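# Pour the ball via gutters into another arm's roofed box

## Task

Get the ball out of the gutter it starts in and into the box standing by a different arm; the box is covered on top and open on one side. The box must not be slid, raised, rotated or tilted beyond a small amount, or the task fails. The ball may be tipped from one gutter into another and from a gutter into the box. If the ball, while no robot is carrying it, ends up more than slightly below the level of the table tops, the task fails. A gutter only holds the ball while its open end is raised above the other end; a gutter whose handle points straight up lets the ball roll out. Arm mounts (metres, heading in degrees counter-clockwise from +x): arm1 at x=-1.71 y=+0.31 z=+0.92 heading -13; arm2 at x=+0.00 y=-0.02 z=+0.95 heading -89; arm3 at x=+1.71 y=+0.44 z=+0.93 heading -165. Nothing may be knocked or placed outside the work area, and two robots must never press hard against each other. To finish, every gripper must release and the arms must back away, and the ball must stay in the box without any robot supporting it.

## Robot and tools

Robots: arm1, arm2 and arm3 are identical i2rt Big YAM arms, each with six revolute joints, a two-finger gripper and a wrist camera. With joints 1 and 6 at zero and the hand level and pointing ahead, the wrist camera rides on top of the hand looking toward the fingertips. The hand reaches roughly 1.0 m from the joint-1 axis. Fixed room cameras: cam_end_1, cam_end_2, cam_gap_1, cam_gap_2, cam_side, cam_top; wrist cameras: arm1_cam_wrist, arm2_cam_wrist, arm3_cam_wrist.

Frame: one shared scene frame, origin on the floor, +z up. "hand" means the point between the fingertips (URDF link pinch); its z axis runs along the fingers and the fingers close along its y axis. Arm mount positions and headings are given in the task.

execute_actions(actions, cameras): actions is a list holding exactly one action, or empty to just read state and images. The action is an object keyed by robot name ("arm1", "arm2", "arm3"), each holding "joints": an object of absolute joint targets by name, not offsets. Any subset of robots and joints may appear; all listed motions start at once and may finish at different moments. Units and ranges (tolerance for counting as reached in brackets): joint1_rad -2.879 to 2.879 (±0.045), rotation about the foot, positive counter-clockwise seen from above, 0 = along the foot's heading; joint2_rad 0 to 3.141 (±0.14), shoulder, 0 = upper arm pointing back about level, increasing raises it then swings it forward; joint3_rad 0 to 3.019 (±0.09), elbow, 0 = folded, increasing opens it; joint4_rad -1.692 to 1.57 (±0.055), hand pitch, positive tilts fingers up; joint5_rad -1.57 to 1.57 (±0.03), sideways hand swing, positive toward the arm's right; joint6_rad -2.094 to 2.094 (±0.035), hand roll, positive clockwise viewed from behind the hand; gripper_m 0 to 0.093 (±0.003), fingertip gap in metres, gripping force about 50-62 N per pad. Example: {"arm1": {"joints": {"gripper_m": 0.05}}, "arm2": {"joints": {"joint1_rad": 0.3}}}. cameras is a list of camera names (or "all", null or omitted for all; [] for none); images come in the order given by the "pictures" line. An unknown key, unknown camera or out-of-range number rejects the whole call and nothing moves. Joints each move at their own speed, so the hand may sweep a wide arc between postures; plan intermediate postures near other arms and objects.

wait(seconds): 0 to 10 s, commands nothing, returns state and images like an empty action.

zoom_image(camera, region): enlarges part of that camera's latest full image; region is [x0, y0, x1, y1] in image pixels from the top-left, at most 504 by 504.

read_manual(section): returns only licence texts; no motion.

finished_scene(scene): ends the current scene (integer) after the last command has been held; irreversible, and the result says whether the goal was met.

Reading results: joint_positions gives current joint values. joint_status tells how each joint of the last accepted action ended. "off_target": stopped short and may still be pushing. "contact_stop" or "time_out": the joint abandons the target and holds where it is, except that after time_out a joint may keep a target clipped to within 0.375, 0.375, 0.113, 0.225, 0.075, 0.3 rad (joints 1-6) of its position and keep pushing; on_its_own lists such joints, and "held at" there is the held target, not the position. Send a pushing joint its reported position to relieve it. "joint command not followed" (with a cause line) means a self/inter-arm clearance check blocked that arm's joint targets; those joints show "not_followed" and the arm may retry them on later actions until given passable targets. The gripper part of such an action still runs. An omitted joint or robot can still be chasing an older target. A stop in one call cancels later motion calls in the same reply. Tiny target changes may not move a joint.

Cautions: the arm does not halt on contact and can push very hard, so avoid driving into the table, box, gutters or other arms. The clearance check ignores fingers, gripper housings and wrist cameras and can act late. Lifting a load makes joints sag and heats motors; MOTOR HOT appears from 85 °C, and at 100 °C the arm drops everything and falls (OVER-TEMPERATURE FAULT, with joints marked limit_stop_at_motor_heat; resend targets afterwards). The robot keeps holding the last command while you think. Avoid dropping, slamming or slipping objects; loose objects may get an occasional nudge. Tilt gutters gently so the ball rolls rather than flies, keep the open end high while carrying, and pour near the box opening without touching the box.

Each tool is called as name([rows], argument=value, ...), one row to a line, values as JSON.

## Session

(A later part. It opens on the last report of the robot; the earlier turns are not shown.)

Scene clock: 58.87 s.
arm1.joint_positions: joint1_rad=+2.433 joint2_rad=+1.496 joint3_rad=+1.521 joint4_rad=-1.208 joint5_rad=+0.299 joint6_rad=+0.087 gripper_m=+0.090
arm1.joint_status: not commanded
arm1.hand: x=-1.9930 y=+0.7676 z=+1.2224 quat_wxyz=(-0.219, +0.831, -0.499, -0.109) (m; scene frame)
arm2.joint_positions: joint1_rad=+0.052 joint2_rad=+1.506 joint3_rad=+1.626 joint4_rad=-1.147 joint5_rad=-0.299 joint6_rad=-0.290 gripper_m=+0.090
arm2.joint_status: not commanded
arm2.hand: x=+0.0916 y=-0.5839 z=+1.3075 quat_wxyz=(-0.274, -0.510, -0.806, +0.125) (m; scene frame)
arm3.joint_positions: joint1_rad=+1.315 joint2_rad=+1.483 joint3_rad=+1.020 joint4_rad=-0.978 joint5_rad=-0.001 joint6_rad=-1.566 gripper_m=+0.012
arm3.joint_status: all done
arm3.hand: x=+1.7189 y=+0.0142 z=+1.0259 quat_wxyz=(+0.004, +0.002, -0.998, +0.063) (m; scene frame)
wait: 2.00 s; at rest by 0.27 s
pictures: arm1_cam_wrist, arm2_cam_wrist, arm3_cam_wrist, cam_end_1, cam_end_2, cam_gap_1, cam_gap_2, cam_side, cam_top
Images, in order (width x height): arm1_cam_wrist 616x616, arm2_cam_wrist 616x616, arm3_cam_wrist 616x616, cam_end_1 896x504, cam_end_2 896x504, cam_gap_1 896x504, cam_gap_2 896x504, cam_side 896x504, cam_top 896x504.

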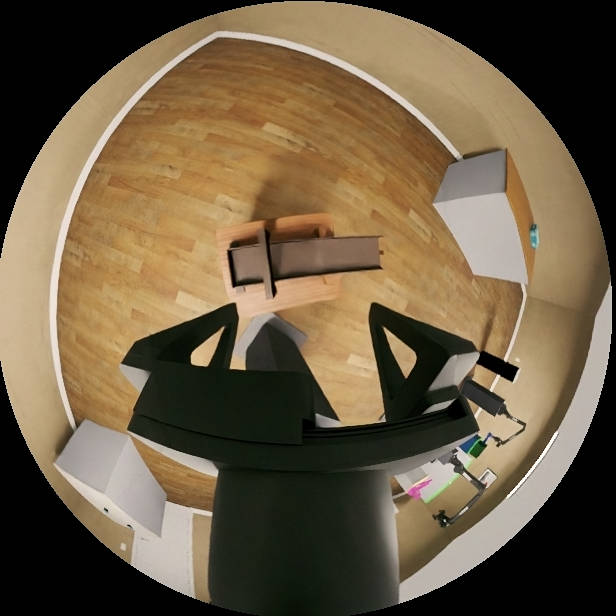

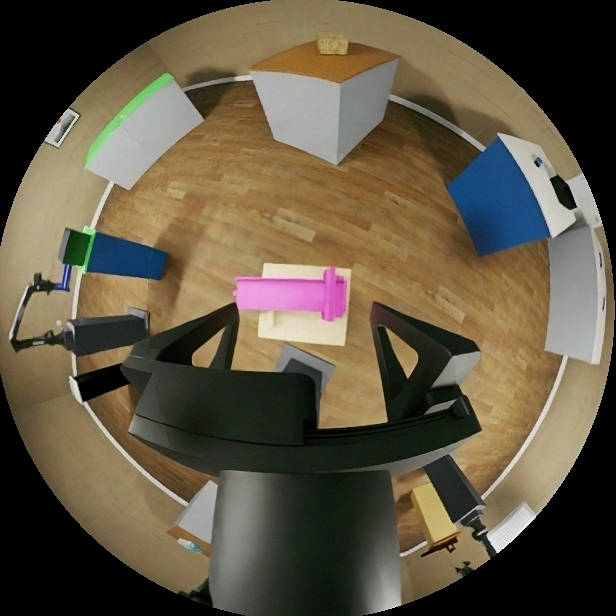

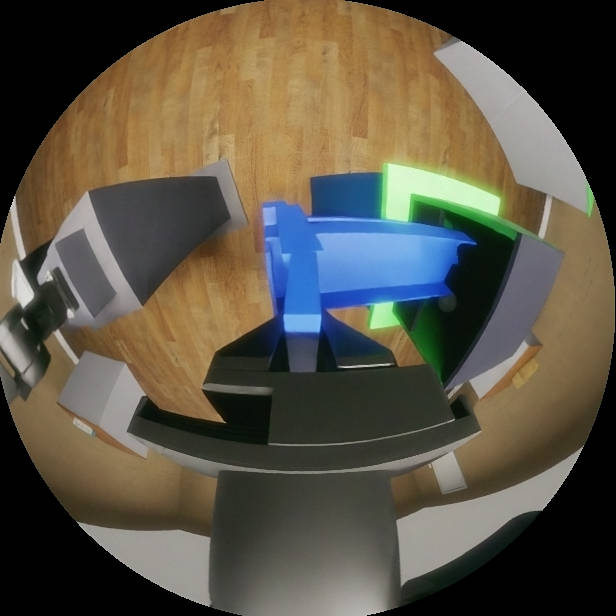

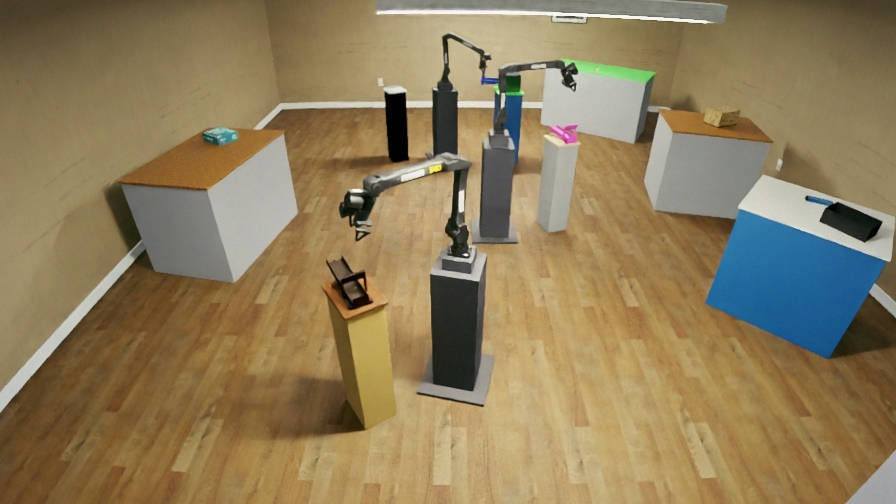

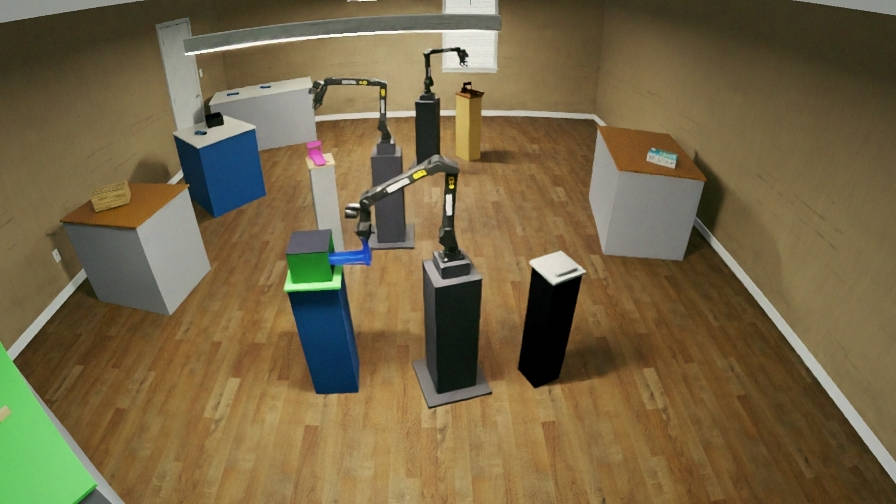

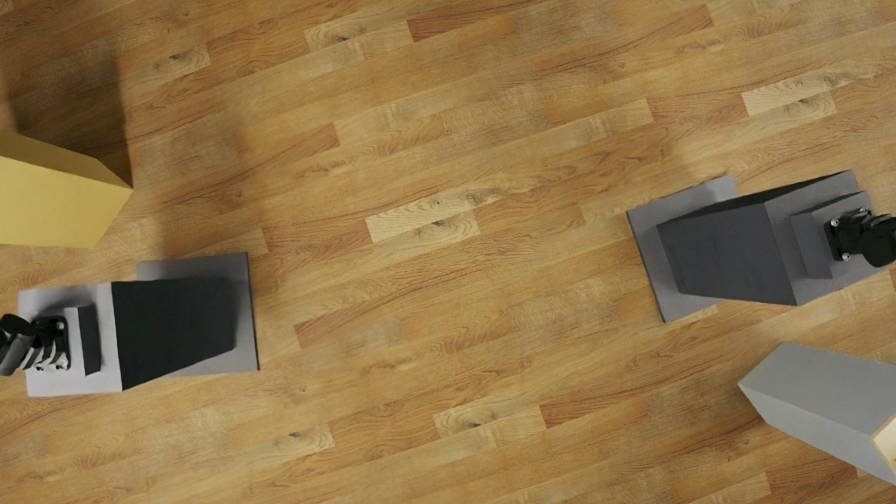

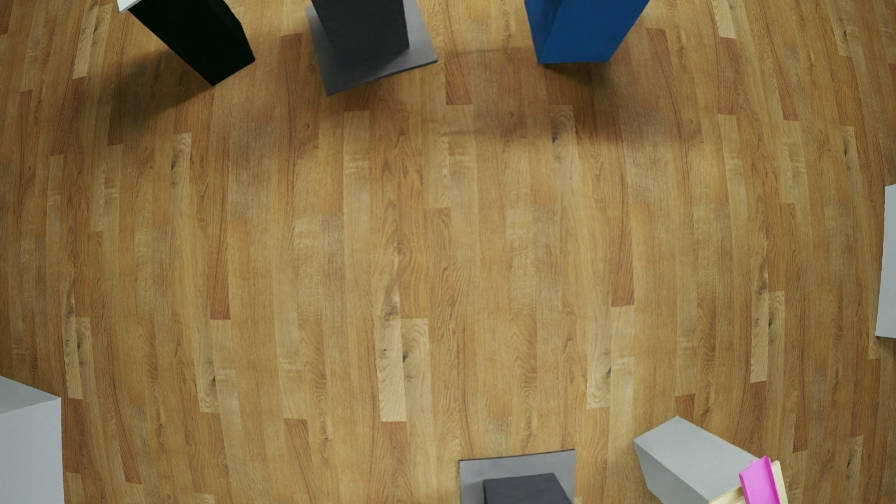

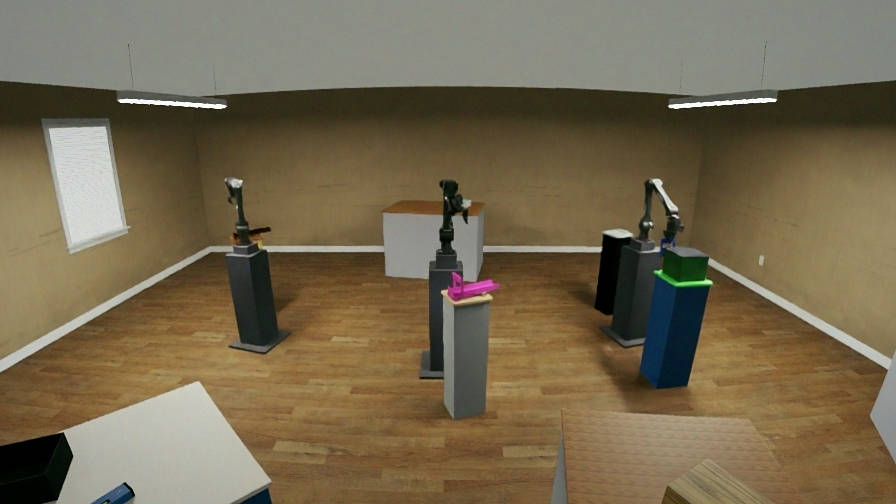

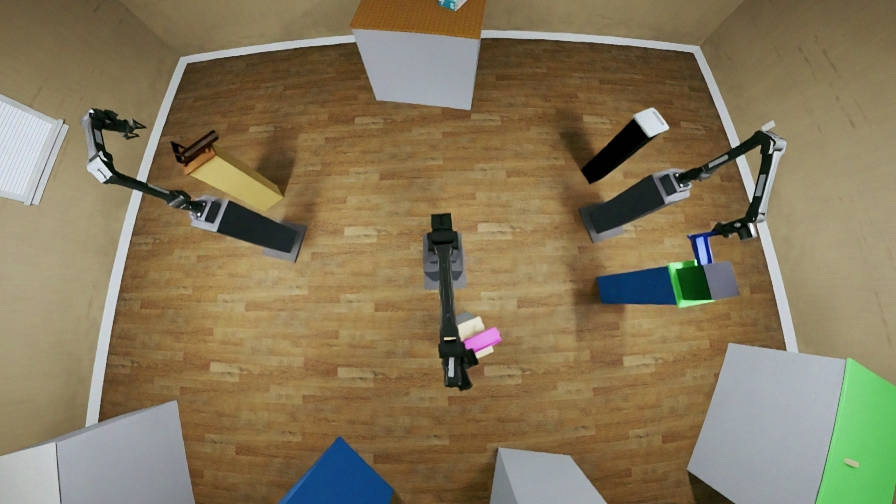

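Ball in. Withdraw and return gutter.

execute_actions([
  {"arm3":{"joints":{"joint4_rad":-0.85}}},
], cameras=[])

execute_actions([
  {"arm3":{"joints":{"joint2_rad":1.0,"joint3_rad":0.62}}},
], cameras=[])

execute_actions([
  {"arm3":{"joints":{"joint1_rad":-1.61,"joint3_rad":1.0,"joint4_rad":-1.2,"joint5_rad":0.3,"joint6_rad":-0.2}}},
], cameras=[])

execute_actions([
  {"arm3":{"joints":{"joint2_rad":1.6,"joint3_rad":1.55}}},
], cameras=[])

execute_actions([
  {"arm3":{"joints":{"joint2_rad":1.97}}},
], cameras=[])

execute_actions([
  {"arm3":{"joints":{"gripper_m":0.09}}},
], cameras=[])

execute_actions([
  {"arm3":{"joints":{"joint2_rad":1.6}}},
], cameras=["cam_end_2"])

finished_scene(scene=1)

Scene clock: 59.93 s.
arm1.joint_positions: joint1_rad=+2.433 joint2_rad=+1.496 joint3_rad=+1.521 joint4_rad=-1.208 joint5_rad=+0.299 joint6_rad=+0.087 gripper_m=+0.090
arm1.joint_status: not commanded
arm1.hand: x=-1.9930 y=+0.7676 z=+1.2224 quat_wxyz=(-0.219, +0.831, -0.499, -0.109) (m; scene frame)
arm2.joint_positions: joint1_rad=+0.052 joint2_rad=+1.506 joint3_rad=+1.626 joint4_rad=-1.147 joint5_rad=-0.299 joint6_rad=-0.290 gripper_m=+0.090
arm2.joint_status: not commanded
arm2.hand: x=+0.0916 y=-0.5839 z=+1.3075 quat_wxyz=(-0.274, -0.510, -0.806, +0.125) (m; scene frame)
arm3.joint_positions: joint1_rad=+1.315 joint2_rad=+1.482 joint3_rad=+1.020 joint4_rad=-0.871 joint5_rad=-0.001 joint6_rad=-1.566 gripper_m=+0.012
arm3.joint_status: all done
arm3.hand: x=+1.7192 y=-0.0116 z=+1.0306 quat_wxyz=(+0.004, +0.002, -0.993, +0.116) (m; scene frame)
pictures: none
No camera images: the call's "cameras" was empty. Leave "cameras" out to get every camera's image.

Scene clock: 61.03 s.
arm1.joint_positions: joint1_rad=+2.433 joint2_rad=+1.496 joint3_rad=+1.521 joint4_rad=-1.208 joint5_rad=+0.299 joint6_rad=+0.087 gripper_m=+0.090
arm1.joint_status: not commanded
arm1.hand: x=-1.9930 y=+0.7676 z=+1.2224 quat_wxyz=(-0.219, +0.831, -0.499, -0.109) (m; scene frame)
arm2.joint_positions: joint1_rad=+0.052 joint2_rad=+1.506 joint3_rad=+1.626 joint4_rad=-1.147 joint5_rad=-0.299 joint6_rad=-0.290 gripper_m=+0.090
arm2.joint_status: not commanded
arm2.hand: x=+0.0916 y=-0.5839 z=+1.3075 quat_wxyz=(-0.274, -0.510, -0.806, +0.125) (m; scene frame)
arm3.joint_positions: joint1_rad=+1.315 joint2_rad=+1.010 joint3_rad=+0.604 joint4_rad=-0.860 joint5_rad=-0.001 joint6_rad=-1.566 gripper_m=+0.012
arm3.joint_status: all done
arm3.hand: x=+1.7180 y=+0.1415 z=+1.0289 quat_wxyz=(+0.004, +0.002, -0.989, +0.149) (m; scene frame)
pictures: none
No camera images: the call's "cameras" was empty. Leave "cameras" out to get every camera's image.

Scene clock: 63.50 s.
arm1.joint_positions: joint1_rad=+2.433 joint2_rad=+1.496 joint3_rad=+1.521 joint4_rad=-1.208 joint5_rad=+0.299 joint6_rad=+0.087 gripper_m=+0.090
arm1.joint_status: not commanded
arm1.hand: x=-1.9930 y=+0.7676 z=+1.2224 quat_wxyz=(-0.219, +0.831, -0.499, -0.109) (m; scene frame)
arm2.joint_positions: joint1_rad=+0.052 joint2_rad=+1.506 joint3_rad=+1.626 joint4_rad=-1.147 joint5_rad=-0.299 joint6_rad=-0.290 gripper_m=+0.090
arm2.joint_status: not commanded
arm2.hand: x=+0.0916 y=-0.5839 z=+1.3075 quat_wxyz=(-0.274, -0.510, -0.806, +0.125) (m; scene frame)
arm3.joint_positions: joint1_rad=-1.608 joint2_rad=+1.010 joint3_rad=+0.964 joint4_rad=-1.192 joint5_rad=+0.297 joint6_rad=-0.208 gripper_m=+0.011
arm3.joint_status: all done
arm3.hand: x=+1.6912 y=+0.7835 z=+1.1749 quat_wxyz=(+0.218, -0.808, +0.547, +0.020) (m; scene frame)
pictures: none
No camera images: the call's "cameras" was empty. Leave "cameras" out to get every camera's image.

Scene clock: 64.97 s.
arm1.joint_positions: joint1_rad=+2.433 joint2_rad=+1.496 joint3_rad=+1.521 joint4_rad=-1.208 joint5_rad=+0.299 joint6_rad=+0.087 gripper_m=+0.090
arm1.joint_status: not commanded
arm1.hand: x=-1.9930 y=+0.7676 z=+1.2224 quat_wxyz=(-0.219, +0.831, -0.499, -0.109) (m; scene frame)
arm2.joint_positions: joint1_rad=+0.052 joint2_rad=+1.506 joint3_rad=+1.626 joint4_rad=-1.147 joint5_rad=-0.299 joint6_rad=-0.290 gripper_m=+0.090
arm2.joint_status: not commanded
arm2.hand: x=+0.0916 y=-0.5839 z=+1.3075 quat_wxyz=(-0.274, -0.510, -0.806, +0.125) (m; scene frame)
arm3.joint_positions: joint1_rad=-1.608 joint2_rad=+1.627 joint3_rad=+1.490 joint4_rad=-1.201 joint5_rad=+0.297 joint6_rad=-0.207 gripper_m=+0.011
arm3.joint_status: all done
arm3.hand: x=+1.6446 y=+0.9853 z=+1.1530 quat_wxyz=(+0.185, -0.818, +0.545, -0.015) (m; scene frame)
pictures: none
No camera images: the call's "cameras" was empty. Leave "cameras" out to get every camera's image.

Scene clock: 66.17 s.
arm1.joint_positions: joint1_rad=+2.433 joint2_rad=+1.496 joint3_rad=+1.521 joint4_rad=-1.208 joint5_rad=+0.299 joint6_rad=+0.087 gripper_m=+0.090
arm1.joint_status: not commanded
arm1.hand: x=-1.9930 y=+0.7676 z=+1.2224 quat_wxyz=(-0.219, +0.831, -0.499, -0.109) (m; scene frame)
arm2.joint_positions: joint1_rad=+0.052 joint2_rad=+1.506 joint3_rad=+1.626 joint4_rad=-1.147 joint5_rad=-0.299 joint6_rad=-0.290 gripper_m=+0.090
arm2.joint_status: not commanded
arm2.hand: x=+0.0916 y=-0.5839 z=+1.3075 quat_wxyz=(-0.274, -0.510, -0.806, +0.125) (m; scene frame)
arm3.joint_positions: joint1_rad=-1.605 joint2_rad=+1.997 joint3_rad=+1.525 joint4_rad=-1.209 joint5_rad=+0.299 joint6_rad=-0.203 gripper_m=+0.011
arm3.joint_status: all done
arm3.hand: x=+1.6394 y=+0.9958 z=+0.9694 quat_wxyz=(+0.068, -0.837, +0.526, -0.137) (m; scene frame)
pictures: none
No camera images: the call's "cameras" was empty. Leave "cameras" out to get every camera's image.

Scene clock: 66.87 s.
arm1.joint_positions: joint1_rad=+2.433 joint2_rad=+1.496 joint3_rad=+1.521 joint4_rad=-1.208 joint5_rad=+0.299 joint6_rad=+0.087 gripper_m=+0.090
arm1.joint_status: not commanded
arm1.hand: x=-1.9930 y=+0.7676 z=+1.2224 quat_wxyz=(-0.219, +0.831, -0.499, -0.109) (m; scene frame)
arm2.joint_positions: joint1_rad=+0.052 joint2_rad=+1.506 joint3_rad=+1.626 joint4_rad=-1.147 joint5_rad=-0.299 joint6_rad=-0.290 gripper_m=+0.090
arm2.joint_status: not commanded
arm2.hand: x=+0.0916 y=-0.5839 z=+1.3075 quat_wxyz=(-0.274, -0.510, -0.806, +0.125) (m; scene frame)
arm3.joint_positions: joint1_rad=-1.605 joint2_rad=+1.990 joint3_rad=+1.525 joint4_rad=-1.209 joint5_rad=+0.299 joint6_rad=-0.203 gripper_m=+0.090
arm3.joint_status: all done
arm3.hand: x=+1.6393 y=+0.9964 z=+0.9730 quat_wxyz=(+0.070, -0.836, +0.527, -0.135) (m; scene frame)
pictures: none
No camera images: the call's "cameras" was empty. Leave "cameras" out to get every camera's image.

Scene clock: 68.27 s.
arm1.joint_positions: joint1_rad=+2.433 joint2_rad=+1.496 joint3_rad=+1.521 joint4_rad=-1.208 joint5_rad=+0.299 joint6_rad=+0.087 gripper_m=+0.090
arm1.joint_status: not commanded
arm1.hand: x=-1.9930 y=+0.7676 z=+1.2224 quat_wxyz=(-0.219, +0.831, -0.499, -0.109) (m; scene frame)
arm2.joint_positions: joint1_rad=+0.052 joint2_rad=+1.506 joint3_rad=+1.626 joint4_rad=-1.147 joint5_rad=-0.299 joint6_rad=-0.290 gripper_m=+0.090
arm2.joint_status: not commanded
arm2.hand: x=+0.0916 y=-0.5839 z=+1.3075 quat_wxyz=(-0.274, -0.510, -0.806, +0.125) (m; scene frame)
arm3.joint_positions: joint1_rad=-1.605 joint2_rad=+1.603 joint3_rad=+1.532 joint4_rad=-1.209 joint5_rad=+0.299 joint6_rad=-0.203 gripper_m=+0.090
arm3.joint_status: all done
arm3.hand: x=+1.6422 y=+0.9919 z=+1.1839 quat_wxyz=(+0.205, -0.812, +0.547, +0.005) (m; scene frame)
pictures: cam_end_2
Images, in order (width x height): cam_end_2 896x504.

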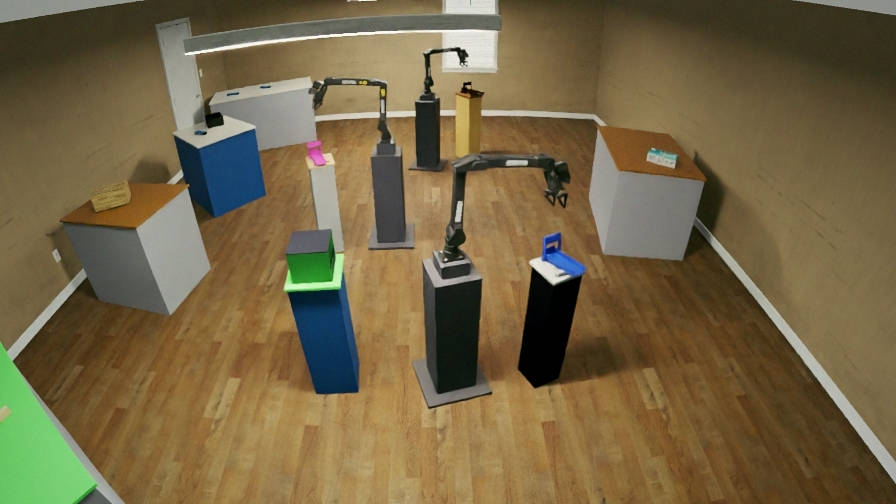

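The scene is finished: the task was done.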